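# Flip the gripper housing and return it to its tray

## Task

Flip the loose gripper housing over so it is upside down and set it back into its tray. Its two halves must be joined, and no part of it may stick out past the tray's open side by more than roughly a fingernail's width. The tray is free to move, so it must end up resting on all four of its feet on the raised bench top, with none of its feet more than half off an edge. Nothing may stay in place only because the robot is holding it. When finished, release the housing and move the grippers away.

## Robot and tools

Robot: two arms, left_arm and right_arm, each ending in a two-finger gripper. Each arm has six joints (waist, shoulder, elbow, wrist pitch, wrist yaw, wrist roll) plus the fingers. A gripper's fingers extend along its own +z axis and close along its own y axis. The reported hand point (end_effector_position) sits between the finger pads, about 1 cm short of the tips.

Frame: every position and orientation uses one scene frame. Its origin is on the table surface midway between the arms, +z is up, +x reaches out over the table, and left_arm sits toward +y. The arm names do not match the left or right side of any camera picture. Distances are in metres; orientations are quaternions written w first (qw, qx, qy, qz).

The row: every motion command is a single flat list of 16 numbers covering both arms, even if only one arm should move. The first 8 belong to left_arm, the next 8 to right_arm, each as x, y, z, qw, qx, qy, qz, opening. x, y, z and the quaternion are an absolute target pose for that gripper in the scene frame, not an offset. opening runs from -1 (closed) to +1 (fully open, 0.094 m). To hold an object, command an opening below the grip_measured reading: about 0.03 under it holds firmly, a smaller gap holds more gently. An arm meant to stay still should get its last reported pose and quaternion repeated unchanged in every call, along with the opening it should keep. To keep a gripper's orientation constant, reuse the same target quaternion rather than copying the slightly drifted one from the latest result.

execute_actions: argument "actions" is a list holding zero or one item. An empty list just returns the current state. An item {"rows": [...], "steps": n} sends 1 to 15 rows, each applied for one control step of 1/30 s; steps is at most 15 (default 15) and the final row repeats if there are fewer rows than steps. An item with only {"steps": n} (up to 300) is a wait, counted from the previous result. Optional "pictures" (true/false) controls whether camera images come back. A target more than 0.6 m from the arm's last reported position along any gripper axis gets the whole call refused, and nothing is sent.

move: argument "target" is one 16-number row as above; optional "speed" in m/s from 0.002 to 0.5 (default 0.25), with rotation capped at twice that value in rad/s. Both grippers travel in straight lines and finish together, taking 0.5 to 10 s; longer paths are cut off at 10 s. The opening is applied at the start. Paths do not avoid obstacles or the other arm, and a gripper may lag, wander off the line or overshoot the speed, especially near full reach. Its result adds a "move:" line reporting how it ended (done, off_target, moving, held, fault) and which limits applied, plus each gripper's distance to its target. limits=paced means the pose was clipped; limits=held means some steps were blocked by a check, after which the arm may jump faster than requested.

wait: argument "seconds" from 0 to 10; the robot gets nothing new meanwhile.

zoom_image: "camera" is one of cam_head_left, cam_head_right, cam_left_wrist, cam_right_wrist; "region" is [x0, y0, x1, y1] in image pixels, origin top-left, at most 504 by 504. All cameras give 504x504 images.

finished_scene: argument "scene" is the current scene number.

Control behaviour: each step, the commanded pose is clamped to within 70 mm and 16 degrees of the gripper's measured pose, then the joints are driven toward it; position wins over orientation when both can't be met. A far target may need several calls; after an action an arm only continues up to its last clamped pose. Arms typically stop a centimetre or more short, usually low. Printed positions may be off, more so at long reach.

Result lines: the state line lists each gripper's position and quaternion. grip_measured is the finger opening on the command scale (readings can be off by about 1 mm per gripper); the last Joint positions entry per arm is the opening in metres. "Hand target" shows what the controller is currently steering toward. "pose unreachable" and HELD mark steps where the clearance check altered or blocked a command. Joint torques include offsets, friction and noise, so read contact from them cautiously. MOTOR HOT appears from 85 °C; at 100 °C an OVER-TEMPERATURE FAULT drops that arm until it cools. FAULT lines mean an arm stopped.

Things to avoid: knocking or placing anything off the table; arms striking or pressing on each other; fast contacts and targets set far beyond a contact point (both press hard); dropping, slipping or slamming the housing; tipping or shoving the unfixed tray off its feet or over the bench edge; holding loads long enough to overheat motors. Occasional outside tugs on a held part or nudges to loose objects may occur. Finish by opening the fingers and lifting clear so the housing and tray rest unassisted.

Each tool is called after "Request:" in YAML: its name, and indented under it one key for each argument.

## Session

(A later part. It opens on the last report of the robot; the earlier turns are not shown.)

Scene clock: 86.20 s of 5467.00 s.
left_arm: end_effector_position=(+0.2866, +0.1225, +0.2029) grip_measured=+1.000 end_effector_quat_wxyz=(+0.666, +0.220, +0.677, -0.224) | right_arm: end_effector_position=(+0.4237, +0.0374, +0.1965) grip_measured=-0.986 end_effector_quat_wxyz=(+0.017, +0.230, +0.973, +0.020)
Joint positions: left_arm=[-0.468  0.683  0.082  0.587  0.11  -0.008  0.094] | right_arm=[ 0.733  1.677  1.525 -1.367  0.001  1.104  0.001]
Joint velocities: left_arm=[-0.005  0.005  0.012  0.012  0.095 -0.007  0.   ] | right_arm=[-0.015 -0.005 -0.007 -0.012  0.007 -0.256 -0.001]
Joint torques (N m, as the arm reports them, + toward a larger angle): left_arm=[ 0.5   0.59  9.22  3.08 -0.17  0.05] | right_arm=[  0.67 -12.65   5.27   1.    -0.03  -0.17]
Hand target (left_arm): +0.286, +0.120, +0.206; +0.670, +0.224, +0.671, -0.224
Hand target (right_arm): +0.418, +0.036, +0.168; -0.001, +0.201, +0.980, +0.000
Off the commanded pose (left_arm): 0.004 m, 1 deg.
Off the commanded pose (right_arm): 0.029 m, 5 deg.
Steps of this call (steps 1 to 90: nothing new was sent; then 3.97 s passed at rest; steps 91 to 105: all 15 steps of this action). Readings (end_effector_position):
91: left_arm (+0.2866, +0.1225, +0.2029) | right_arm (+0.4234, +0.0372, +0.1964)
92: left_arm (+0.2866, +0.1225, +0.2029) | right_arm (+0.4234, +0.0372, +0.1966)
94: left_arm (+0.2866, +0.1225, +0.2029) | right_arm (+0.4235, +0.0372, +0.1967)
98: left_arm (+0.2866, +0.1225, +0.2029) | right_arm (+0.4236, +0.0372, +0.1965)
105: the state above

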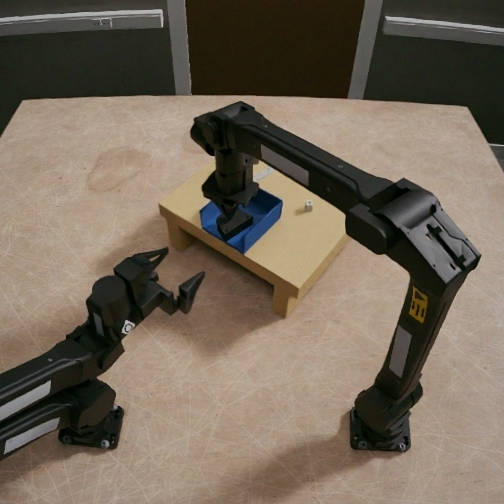

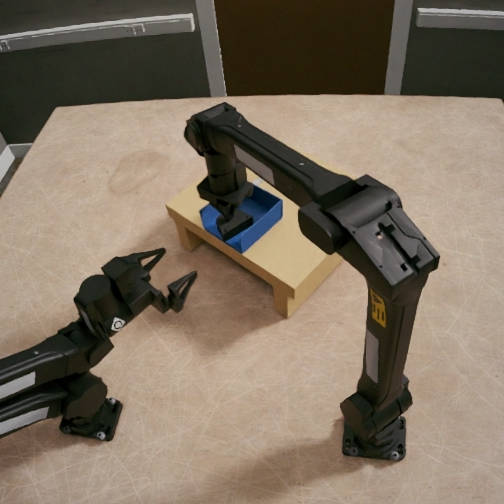

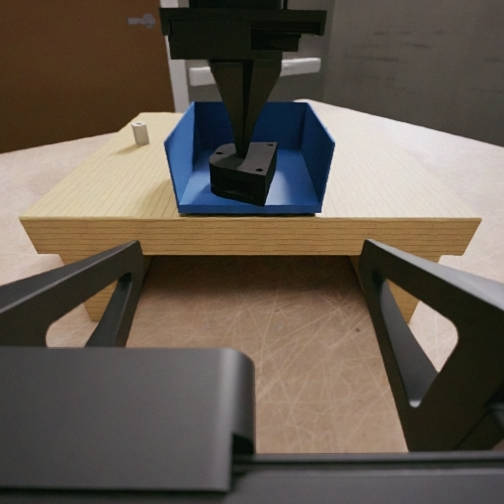

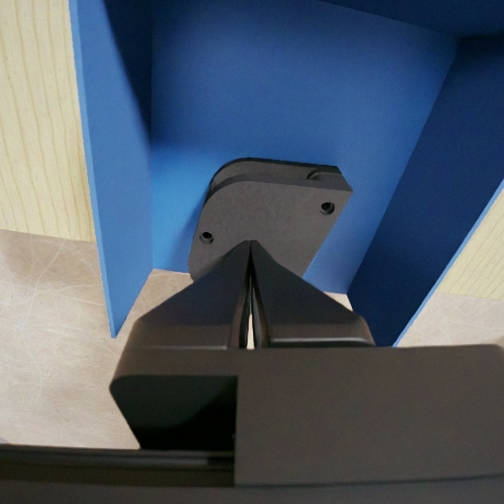

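Request:
move:
  target: [0.286,0.12,0.19,0.6325,0.6325,0.3155,0.3155,0.5, 0.441,0.022,0.222,0,0.317,0.948,0,-1]
  speed: 0.4

Request:
move:
  target: [0.286,0.12,0.19,0.6325,0.6325,0.3155,0.3155,0.5, 0.436,0.024,0.172,0,0.317,0.948,0,-1]
  speed: 0.04

Scene clock: 92.77 s of 5467.00 s.
left_arm: end_effector_position=(+0.2879, +0.1223, +0.1876) grip_measured=+0.502 end_effector_quat_wxyz=(+0.630, +0.633, +0.325, +0.313) | right_arm: end_effector_position=(+0.4268, +0.0169, +0.2138) grip_measured=-0.986 end_effector_quat_wxyz=(-0.005, +0.309, +0.951, -0.007)
Joint positions: left_arm=[-0.469  0.798  0.055  0.731  0.105  1.558  0.071] | right_arm=[ 0.698  1.69   1.589 -1.486  0.001  1.232  0.001]
Joint velocities: left_arm=[-0.015  0.005  0.012  0.002 -0.081 -0.007 -0.001] | right_arm=[ 0.005  0.005  0.007 -0.012 -0.037  0.11   0.001]
Joint torques (N m, as the arm reports them, + toward a larger angle): left_arm=[ 0.61 -0.01  8.2   3.36  0.06 -0.03] | right_arm=[ -0.52 -13.8   11.26   0.1    0.09   0.05]
Hand target (left_arm): +0.286, +0.120, +0.190; +0.633, +0.633, +0.316, +0.315
Hand target (right_arm): +0.440, +0.021, +0.222; +0.001, +0.317, +0.948, +0.000
Off the commanded pose (left_arm): 0.004 m, 1 deg.
Off the commanded pose (right_arm): 0.017 m, 1 deg.
After step 90, 0.90 s passed at rest.
move: off_target (right_arm)

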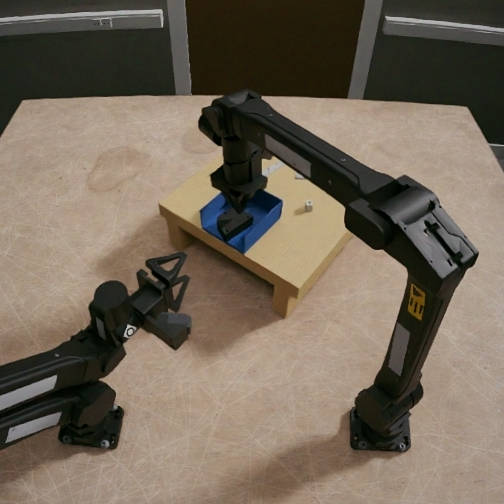

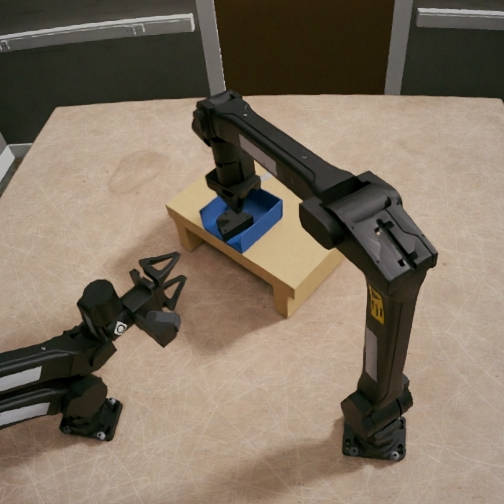

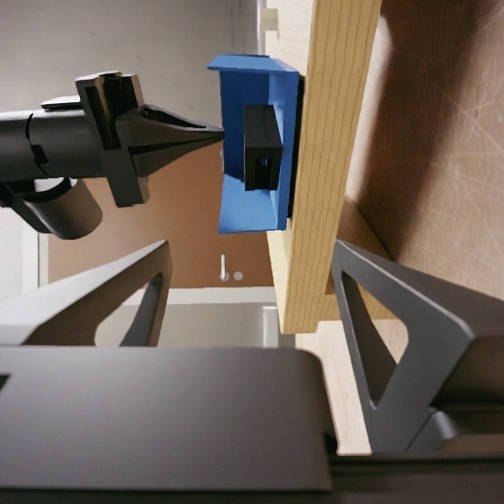

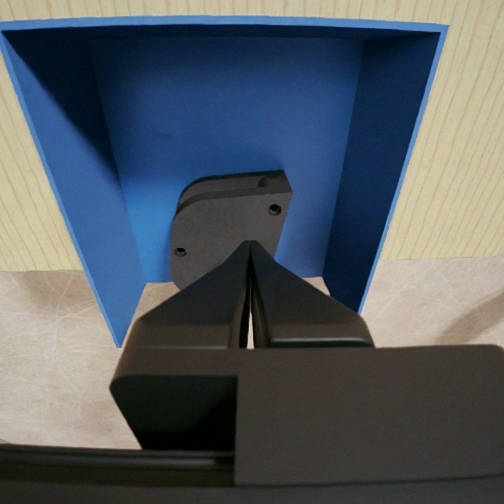

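Scene clock: 94.10 s of 5467.00 s.
left_arm: end_effector_position=(+0.2879, +0.1223, +0.1876) grip_measured=+0.502 end_effector_quat_wxyz=(+0.629, +0.633, +0.324, +0.313) | right_arm: end_effector_position=(+0.4366, +0.0236, +0.1971) grip_measured=-0.986 end_effector_quat_wxyz=(+0.011, +0.312, +0.950, +0.014)
Joint positions: left_arm=[-0.469  0.798  0.055  0.731  0.105  1.561  0.071] | right_arm=[ 0.698  1.693  1.547 -1.389  0.001  1.24   0.001]
Joint velocities: left_arm=[ 0.005  0.005 -0.002  0.002 -0.051 -0.022 -0.002] | right_arm=[-0.015  0.005 -0.017 -0.002 -0.022 -0.051 -0.   ]
Joint torques (N m, as the arm reports them, + toward a larger angle): left_arm=[ 0.62 -0.51  8.22  2.78  0.06  0.01] | right_arm=[  0.5  -12.64   6.07   1.27   0.08   0.06]
Hand target (left_arm): +0.286, +0.120, +0.190; +0.633, +0.633, +0.316, +0.316
Hand target (right_arm): +0.436, +0.024, +0.173; +0.000, +0.317, +0.948, -0.000
Off the commanded pose (left_arm): 0.004 m, 1 deg.
Off the commanded pose (right_arm): 0.025 m, 2 deg.
move: off_target (right_arm)

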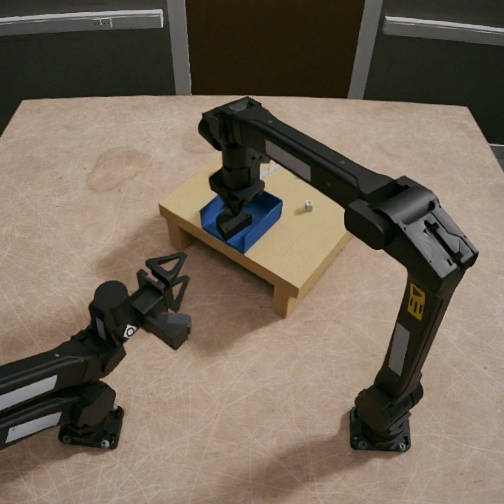

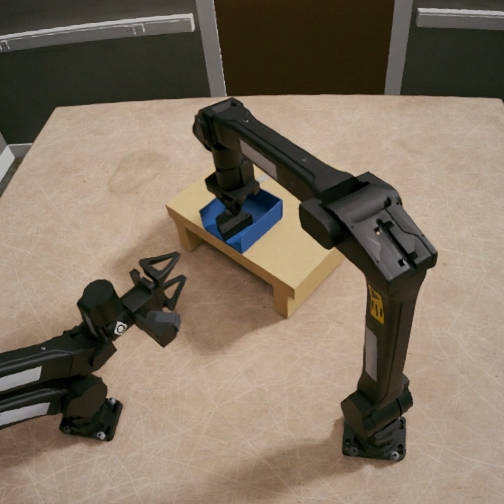

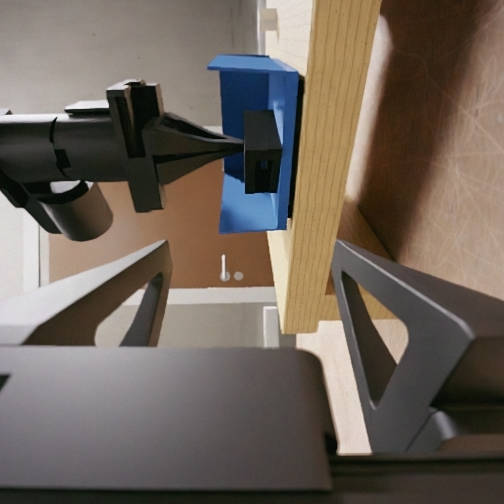

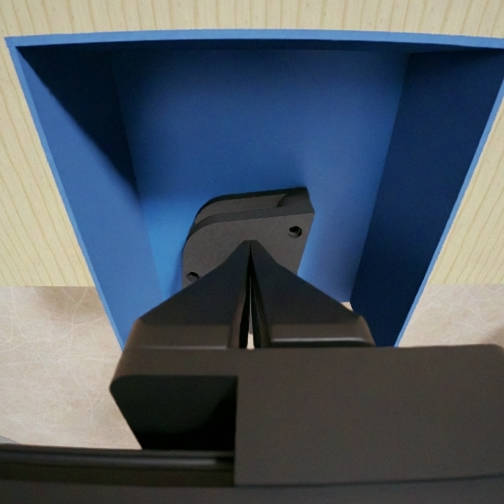

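Request:
execute_actions:
  actions:
    - {"rows":[[0.286,0.12,0.188,0.6325,0.6325,0.3155,0.3155,0.5,0.433,0.026,0.17,0,0.317,0.948,0,-1],[0.286,0.12,0.186,0.6325,0.6325,0.3155,0.3155,0.5,0.43,0.028,0.17,0,0.317,0.948,0,-1],[0.286,0.12,0.184,0.6325,0.6325,0.3155,0.3155,0.5,0.427,0.03,0.17,0,0.317,0.948,0,-1],[0.286,0.12,0.182,0.6325,0.6325,0.3155,0.3155,0.5,0.424,0.032,0.17,0,0.317,0.948,0,-1],[0.286,0.12,0.18,0.6325,0.6325,0.3155,0.3155,0.5,0.421,0.034,0.17,0,0.317,0.948,0,-1],[0.286,0.12,0.178,0.6325,0.6325,0.3155,0.3155,0.5,0.418,0.036,0.17,0,0.317,0.948,0,-1],[0.286,0.12,0.176,0.6325,0.6325,0.3155,0.3155,0.5,0.415,0.038,0.17,0,0.317,0.948,0,-1],[0.286,0.12,0.176,0.6325,0.6325,0.3155,0.3155,0.5,0.412,0.04,0.17,0,0.317,0.948,0,-1],[0.286,0.12,0.176,0.6325,0.6325,0.3155,0.3155,0.5,0.409,0.042,0.17,0,0.317,0.948,0,-1],[0.286,0.12,0.176,0.6325,0.6325,0.3155,0.3155,0.5,0.406,0.044,0.17,0,0.317,0.948,0,-1],[0.286,0.12,0.176,0.6325,0.6325,0.3155,0.3155,0.5,0.403,0.046,0.17,0,0.317,0.948,0,-1],[0.286,0.12,0.176,0.6325,0.6325,0.3155,0.3155,0.5,0.4,0.048,0.17,0,0.317,0.948,0,-1],[0.286,0.12,0.176,0.6325,0.6325,0.3155,0.3155,0.5,0.398,0.049,0.17,0,0.317,0.948,0,-1]],"steps":15}
  pictures: false

Request:
wait:
  seconds: 0.3

Scene clock: 99.80 s of 5467.00 s.
left_arm: end_effector_position=(+0.2877, +0.1223, +0.1701) grip_measured=+0.502 end_effector_quat_wxyz=(+0.626, +0.636, +0.326, +0.312) | right_arm: end_effector_position=(+0.4082, +0.0458, +0.1966) grip_measured=-0.986 end_effector_quat_wxyz=(+0.014, +0.313, +0.950, +0.020)
Joint positions: left_arm=[-0.469  0.927  0.03   0.875  0.105  1.561  0.071] | right_arm=[ 0.765  1.659  1.503 -1.365  0.002  1.308  0.001]
Joint velocities: left_arm=[ 0.005 -0.005 -0.007  0.071 -0.037 -0.037  0.   ] | right_arm=[ 0.2   -0.034 -0.046 -0.002  0.037  0.081 -0.001]
Joint torques (N m, as the arm reports them, + toward a larger angle): left_arm=[ 0.46 -1.08  7.49  2.97  0.04 -0.05] | right_arm=[  0.68 -12.34   5.61   0.94  -0.04   0.04]
Hand target (left_arm): +0.286, +0.120, +0.175; +0.632, +0.633, +0.316, +0.315
Hand target (right_arm): +0.398, +0.049, +0.171; -0.001, +0.317, +0.948, +0.000
Off the commanded pose (left_arm): 0.007 m, 2 deg.
Off the commanded pose (right_arm): 0.029 m, 3 deg.
Steps of this call (steps 1 to 90: nothing new was sent; then 2.20 s passed at rest; steps 91 to 105: all 15 steps of this action). Readings (end_effector_position):
91: left_arm (+0.2878, +0.1223, +0.1875) | right_arm (+0.4365, +0.0235, +0.1966)
92: left_arm (+0.2876, +0.1224, +0.1874) | right_arm (+0.4364, +0.0235, +0.1966)
94: left_arm (+0.2874, +0.1225, +0.1859) | right_arm (+0.4358, +0.0240, +0.1966)
98: left_arm (+0.2875, +0.1225, +0.1752) | right_arm (+0.4306, +0.0279, +0.1967)
105: the state above

Scene clock: 100.10 s of 5467.00 s.
left_arm: end_effector_position=(+0.2877, +0.1223, +0.1710) grip_measured=+0.502 end_effector_quat_wxyz=(+0.627, +0.635, +0.325, +0.312) | right_arm: end_effector_position=(+0.4038, +0.0505, +0.1965) grip_measured=-0.986 end_effector_quat_wxyz=(+0.014, +0.313, +0.949, +0.020)
Joint positions: left_arm=[-0.469  0.927  0.03   0.878  0.105  1.561  0.071] | right_arm=[ 0.778  1.659  1.502 -1.365  0.002  1.321  0.001]
Joint velocities: left_arm=[ 0.005 -0.015  0.007 -0.002 -0.051 -0.037  0.   ] | right_arm=[ 0.005 -0.005  0.002  0.002  0.022  0.037 -0.001]
Joint torques (N m, as the arm reports them, + toward a larger angle): left_arm=[ 0.56 -1.1   7.46  3.08  0.04 -0.04] | right_arm=[  0.67 -12.52   5.36   1.    -0.04   0.05]
Hand target (left_arm): +0.286, +0.120, +0.175; +0.633, +0.633, +0.316, +0.315
Hand target (right_arm): +0.398, +0.049, +0.171; -0.001, +0.317, +0.948, -0.000
Off the commanded pose (left_arm): 0.006 m, 1 deg.
Off the commanded pose (right_arm): 0.027 m, 3 deg.
Steps of this call (steps 1 to 9: nothing new was sent). Readings (end_effector_position):
1: left_arm (+0.2877, +0.1223, +0.1706) | right_arm (+0.4059, +0.0480, +0.1965)
2: left_arm (+0.2877, +0.1223, +0.1708) | right_arm (+0.4047, +0.0495, +0.1965)
4: left_arm (+0.2877, +0.1223, +0.1709) | right_arm (+0.4038, +0.0505, +0.1965)
8: left_arm (+0.2877, +0.1223, +0.1710) | right_arm (+0.4038, +0.0505, +0.1965)
9: the state above

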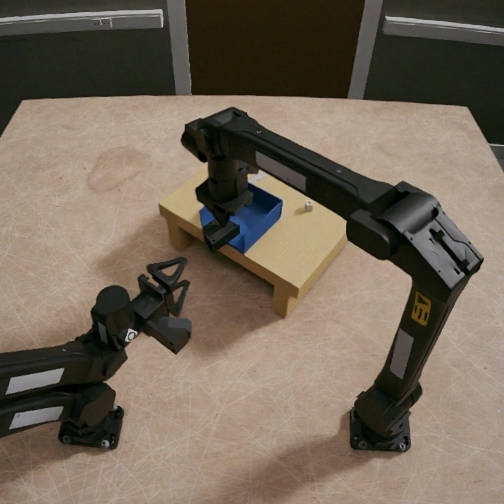

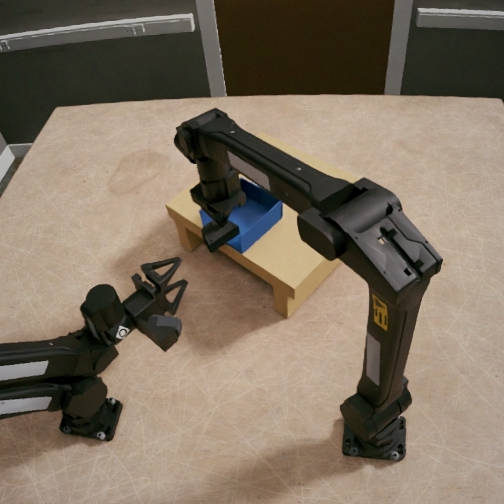

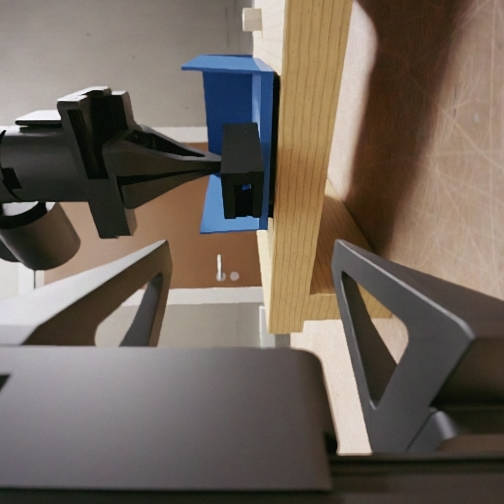

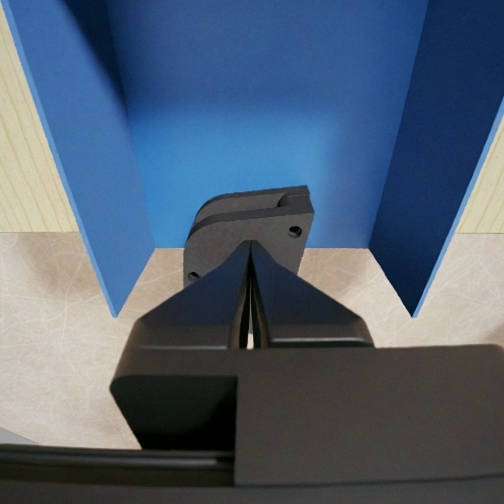

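Request:
move:
  target: [0.363,0.081,0.18,0.6325,0.6325,0.3155,0.3155,0.3, 0.401,0.05,0.175,0,0.317,0.948,0,-1]
  speed: 0.08

Scene clock: 104.43 s of 5467.00 s.
left_arm: end_effector_position=(+0.3533, +0.0837, +0.1652) grip_measured=+0.302 end_effector_quat_wxyz=(+0.623, +0.644, +0.325, +0.303) | right_arm: end_effector_position=(+0.4037, +0.0505, +0.1976) grip_measured=-0.986 end_effector_quat_wxyz=(+0.015, +0.314, +0.949, +0.021)
Joint positions: left_arm=[-0.459  1.301  0.213  1.048  0.131  1.562  0.061] | right_arm=[ 0.778  1.656  1.502 -1.365  0.002  1.323  0.001]
Joint velocities: left_arm=[ 0.005 -0.015  0.007  0.002  0.007  0.022 -0.   ] | right_arm=[-0.005 -0.015 -0.002  0.007 -0.007 -0.022  0.   ]
Joint torques (N m, as the arm reports them, + toward a larger angle): left_arm=[ 1.99 -4.4   8.29  3.04  0.06 -0.02] | right_arm=[  0.48 -11.91   6.71   0.48   0.     0.03]
Hand target (left_arm): +0.363, +0.082, +0.179; +0.632, +0.633, +0.316, +0.316
Hand target (right_arm): +0.401, +0.050, +0.175; -0.000, +0.317, +0.948, +0.000
Off the commanded pose (left_arm): 0.018 m, 2 deg.
Off the commanded pose (right_arm): 0.023 m, 3 deg.
move: off_target (left_arm, right_arm)

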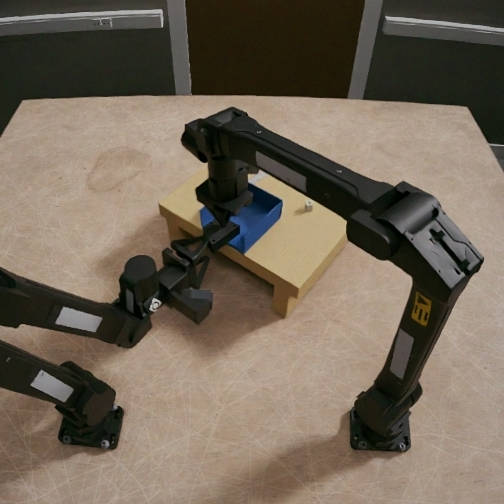

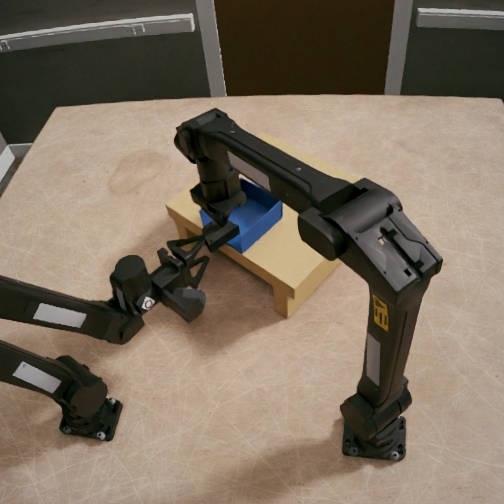

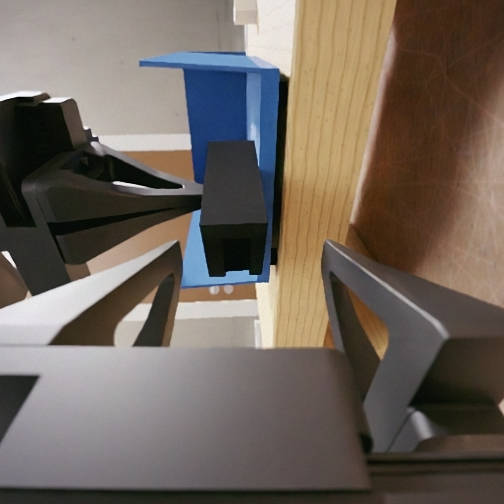

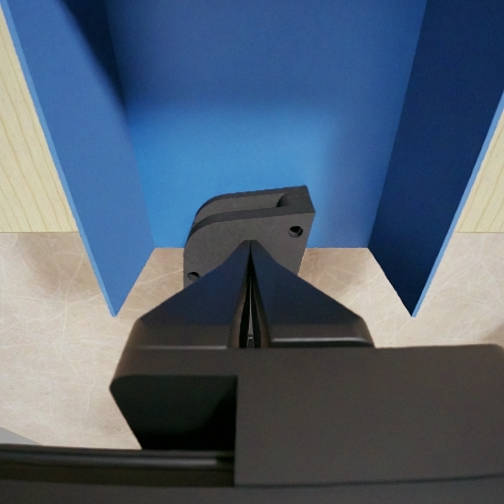

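Request:
move:
  target: [0.389,0.07,0.188,0.6325,0.6325,0.3155,0.3155,0.3, 0.401,0.05,0.175,0,0.317,0.948,0,-1]
  speed: 0.04

Scene clock: 109.17 s of 5467.00 s.
left_arm: end_effector_position=(+0.3774, +0.0730, +0.1822) grip_measured=+0.302 end_effector_quat_wxyz=(+0.633, +0.635, +0.318, +0.309) | right_arm: end_effector_position=(+0.4037, +0.0505, +0.1976) grip_measured=-0.986 end_effector_quat_wxyz=(+0.015, +0.314, +0.949, +0.021)
Joint positions: left_arm=[-0.448  1.33   0.287  1.035  0.142  1.562  0.061] | right_arm=[ 0.778  1.656  1.502 -1.365  0.002  1.323  0.001]
Joint velocities: left_arm=[-0.005 -0.015 -0.007  0.012 -0.081 -0.007 -0.   ] | right_arm=[ 0.005  0.005 -0.002 -0.002  0.051 -0.066 -0.   ]
Joint torques (N m, as the arm reports them, + toward a larger angle): left_arm=[ 2.03 -5.19  8.72  1.77  0.05 -0.04] | right_arm=[  0.49 -11.93   6.71   0.48   0.01   0.03]
Hand target (left_arm): +0.388, +0.071, +0.188; +0.633, +0.633, +0.315, +0.316
Hand target (right_arm): +0.401, +0.050, +0.175; -0.000, +0.317, +0.948, +0.000
Off the commanded pose (left_arm): 0.013 m, 1 deg.
Off the commanded pose (right_arm): 0.023 m, 3 deg.
After step 90, 0.33 s passed at rest.
move: off_target (left_arm, right_arm)

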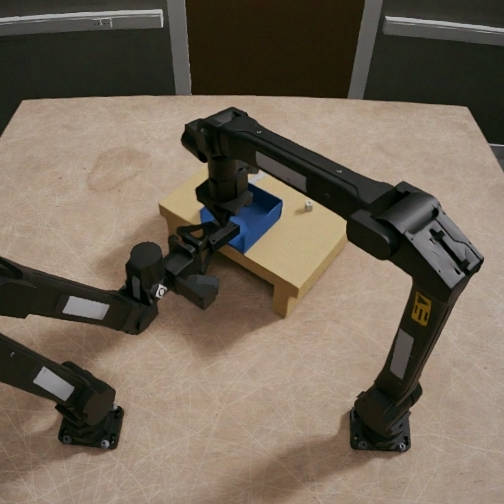

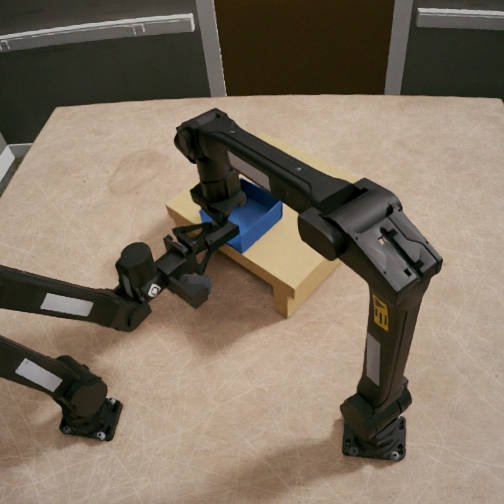

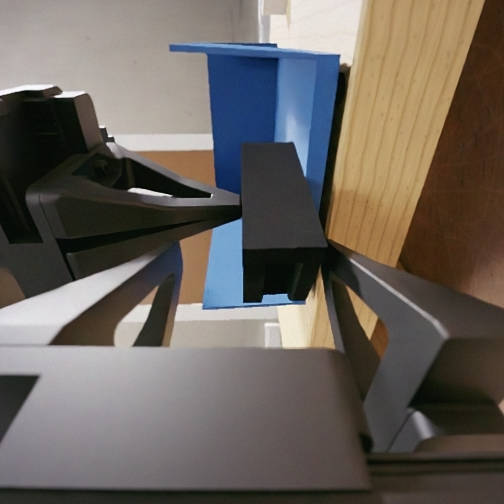

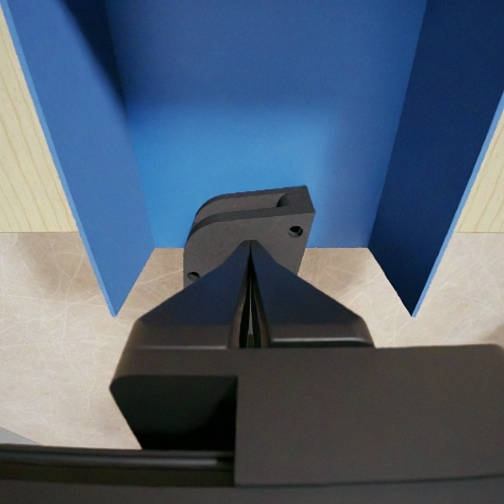

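Request:
move:
  target: [0.396,0.065,0.176,0.6325,0.6325,0.3155,0.3155,0.2, 0.401,0.05,0.175,0,0.317,0.948,0,-1]
  speed: 0.03

Scene clock: 113.07 s of 5467.00 s.
left_arm: end_effector_position=(+0.3850, +0.0687, +0.1628) grip_measured=+0.202 end_effector_quat_wxyz=(+0.623, +0.644, +0.325, +0.303) | right_arm: end_effector_position=(+0.4037, +0.0505, +0.1976) grip_measured=-0.986 end_effector_quat_wxyz=(+0.015, +0.314, +0.949, +0.021)
Joint positions: left_arm=[-0.448  1.413  0.301  1.072  0.142  1.562  0.056] | right_arm=[ 0.778  1.656  1.502 -1.365  0.002  1.323  0.001]
Joint velocities: left_arm=[-0.005  0.005 -0.007 -0.017 -0.051 -0.051 -0.002] | right_arm=[-0.005 -0.015 -0.007 -0.017 -0.007 -0.051 -0.001]
Joint torques (N m, as the arm reports them, + toward a larger angle): left_arm=[ 1.65 -6.66  8.17  3.14 -0.13 -0.05] | right_arm=[  0.43 -11.88   6.73   0.48   0.     0.03]
Hand target (left_arm): +0.396, +0.065, +0.176; +0.633, +0.633, +0.316, +0.316
Hand target (right_arm): +0.401, +0.050, +0.175; -0.000, +0.317, +0.948, +0.000
Off the commanded pose (left_arm): 0.018 m, 2 deg.
Off the commanded pose (right_arm): 0.023 m, 3 deg.
move: off_target (left_arm, right_arm)

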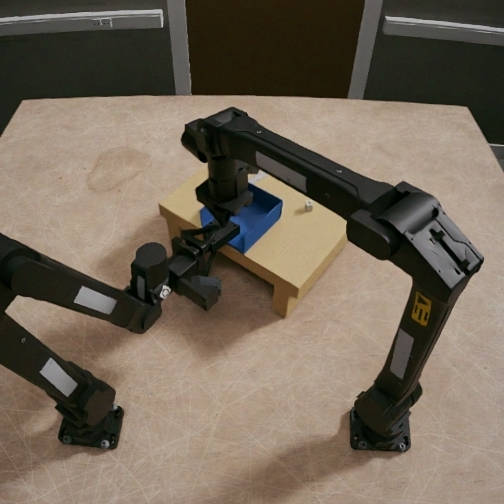

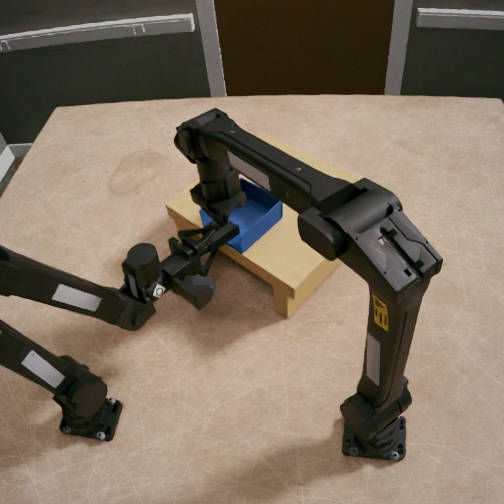

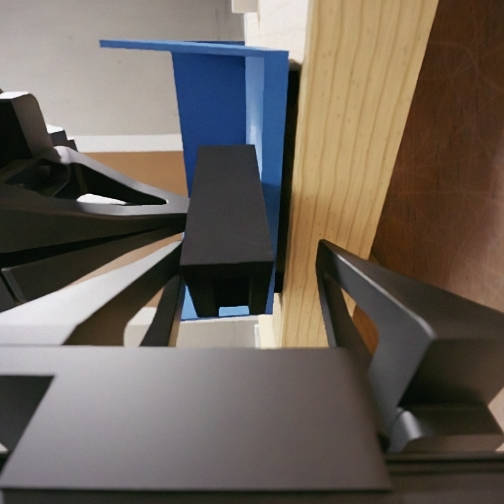

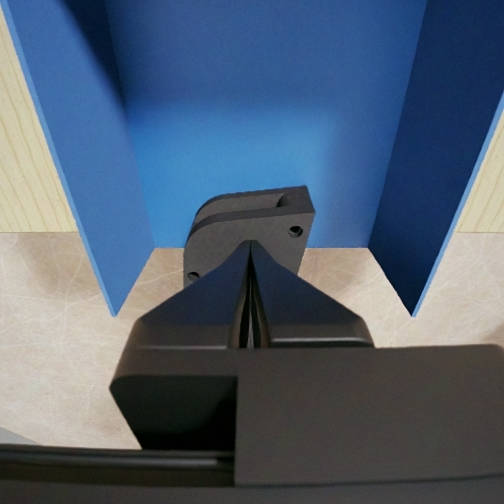

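Request:
execute_actions:
  actions:
    - {"rows":[[0.396,0.065,0.179,0.6325,0.6325,0.3155,0.3155,0.2, 0.401,0.05,0.175,0,0.317,0.948,0,-1],[0.396,0.065,0.182,0.6325,0.6325,0.3155,0.3155,0.2, 0.401,0.05,0.175,0,0.317,0.948,0,-1]],"steps":12}
  pictures: false

Scene clock: 115.67 s of 5467.00 s.
left_arm: end_effector_position=(+0.3856, +0.0684, +0.1687) grip_measured=+0.202 end_effector_quat_wxyz=(+0.627, +0.640, +0.322, +0.305) | right_arm: end_effector_position=(+0.4037, +0.0505, +0.1976) grip_measured=-0.986 end_effector_quat_wxyz=(+0.015, +0.314, +0.949, +0.021)
Joint positions: left_arm=[-0.448  1.4    0.304  1.068  0.142  1.562  0.056] | right_arm=[ 0.778  1.656  1.502 -1.365  0.002  1.323  0.001]
Joint velocities: left_arm=[ 0.005 -0.005 -0.002 -0.007  0.051 -0.066 -0.   ] | right_arm=[-0.015  0.005 -0.002 -0.012  0.022 -0.037  0.   ]
Joint torques (N m, as the arm reports them, + toward a larger angle): left_arm=[ 1.53 -7.45  8.46  1.81 -0.13 -0.05] | right_arm=[  0.42 -11.88   6.72   0.47   0.01   0.03]
Hand target (left_arm): +0.395, +0.066, +0.183; +0.633, +0.633, +0.315, +0.316
Hand target (right_arm): +0.401, +0.050, +0.175; -0.000, +0.317, +0.948, +0.000
Off the commanded pose (left_arm): 0.017 m, 2 deg.
Off the commanded pose (right_arm): 0.023 m, 3 deg.
Steps of this call (steps 1 to 66: nothing new was sent; steps 67 to 78: all 12 steps of this action). Readings (end_effector_position):
67: left_arm (+0.3850, +0.0687, +0.1628) | right_arm (+0.4037, +0.0505, +0.1976)
68: left_arm (+0.3850, +0.0687, +0.1631) | right_arm (+0.4037, +0.0505, +0.1976)
70: left_arm (+0.3849, +0.0688, +0.1645) | right_arm (+0.4037, +0.0505, +0.1976)
74: left_arm (+0.3852, +0.0686, +0.1680) | right_arm (+0.4037, +0.0505, +0.1976)
78: the state above

28 mm ≈ -0.40. Close partly.

Request:
execute_actions:
  actions:
    - {"rows":[[0.398,0.064,0.186,0.6325,0.6325,0.3155,0.3155,-0.25, 0.401,0.05,0.175,0,0.317,0.948,0,-1]],"steps":15}

Scene clock: 117.70 s of 5467.00 s.
left_arm: end_effector_position=(+0.3877, +0.0672, +0.1721) grip_measured=-0.248 end_effector_quat_wxyz=(+0.627, +0.640, +0.322, +0.305) | right_arm: end_effector_position=(+0.4037, +0.0505, +0.1976) grip_measured=-0.986 end_effector_quat_wxyz=(+0.015, +0.314, +0.949, +0.021)
Joint positions: left_arm=[-0.448  1.389  0.313  1.047  0.142  1.562  0.035] | right_arm=[ 0.778  1.656  1.502 -1.365  0.002  1.323  0.001]
Joint velocities: left_arm=[-0.005 -0.005 -0.017 -0.002  0.051  0.007  0.001] | right_arm=[ 0.005 -0.005 -0.002 -0.007 -0.037  0.022 -0.001]
Joint torques (N m, as the arm reports them, + toward a larger angle): left_arm=[ 1.67 -7.66  8.61  1.84 -0.13 -0.05] | right_arm=[  0.47 -11.97   6.72   0.49   0.01   0.04]
Hand target (left_arm): +0.397, +0.064, +0.186; +0.633, +0.633, +0.316, +0.316
Hand target (right_arm): +0.401, +0.050, +0.175; -0.000, +0.317, +0.948, +0.000
Off the commanded pose (left_arm): 0.018 m, 2 deg.
Off the commanded pose (right_arm): 0.023 m, 3 deg.
Steps of this call (steps 1 to 46: nothing new was sent; steps 47 to 61: all 15 steps of this action). Readings (end_effector_position):
47: left_arm (+0.3857, +0.0683, +0.1684) | right_arm (+0.4037, +0.0505, +0.1976)
48: left_arm (+0.3861, +0.0681, +0.1681) | right_arm (+0.4037, +0.0505, +0.1976)
50: left_arm (+0.3867, +0.0678, +0.1697) | right_arm (+0.4037, +0.0505, +0.1976)
54: left_arm (+0.3876, +0.0672, +0.1721) | right_arm (+0.4037, +0.0505, +0.1976)
61: the state above

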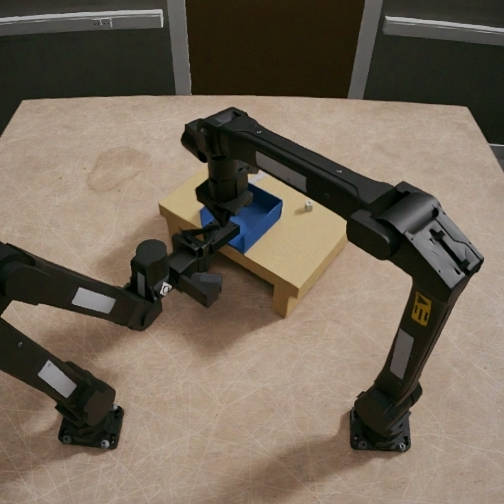

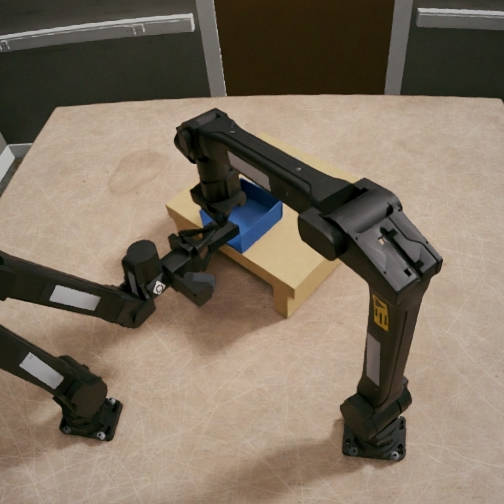

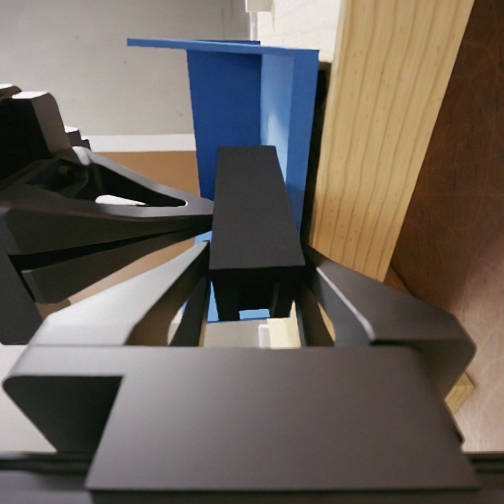

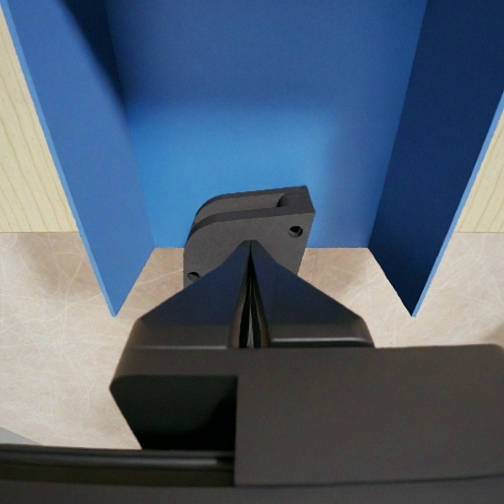

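Request:
execute_actions:
  actions:
    - {"rows":[[0.398,0.064,0.186,0.6325,0.6325,0.3155,0.3155,-0.45, 0.401,0.05,0.175,0,0.317,0.948,0,-1]],"steps":15}
  pictures: false

Scene clock: 120.53 s of 5467.00 s.
left_arm: end_effector_position=(+0.3879, +0.0671, +0.1739) grip_measured=-0.436 end_effector_quat_wxyz=(+0.628, +0.639, +0.321, +0.306) | right_arm: end_effector_position=(+0.4037, +0.0505, +0.1976) grip_measured=-0.986 end_effector_quat_wxyz=(+0.015, +0.314, +0.949, +0.021)
Joint positions: left_arm=[-0.448  1.385  0.314  1.046  0.142  1.563  0.026] | right_arm=[ 0.778  1.656  1.502 -1.365  0.002  1.323  0.001]
Joint velocities: left_arm=[ 0.005  0.005 -0.017 -0.002  0.007 -0.066 -0.   ] | right_arm=[-0.005  0.005  0.007 -0.007 -0.007 -0.051 -0.   ]
Joint torques (N m, as the arm reports them, + toward a larger angle): left_arm=[ 1.69 -7.61  8.57  1.89 -0.11 -0.06] | right_arm=[  0.44 -11.82   6.76   0.48   0.01   0.03]
Hand target (left_arm): +0.397, +0.064, +0.186; +0.633, +0.633, +0.316, +0.316
Hand target (right_arm): +0.401, +0.050, +0.175; -0.000, +0.317, +0.948, +0.000
Off the commanded pose (left_arm): 0.016 m, 2 deg.
Off the commanded pose (right_arm): 0.023 m, 3 deg.
Steps of this call (steps 1 to 70: nothing new was sent; steps 71 to 85: all 15 steps of this action). Readings (end_effector_position):
71: left_arm (+0.3877, +0.0672, +0.1721) | right_arm (+0.4037, +0.0505, +0.1976)
72: left_arm (+0.3878, +0.0671, +0.1724) | right_arm (+0.4037, +0.0505, +0.1976)
74: left_arm (+0.3879, +0.0671, +0.1739) | right_arm (+0.4037, +0.0505, +0.1976)
78: left_arm (+0.3879, +0.0671, +0.1739) | right_arm (+0.4037, +0.0505, +0.1976)
85: the state above


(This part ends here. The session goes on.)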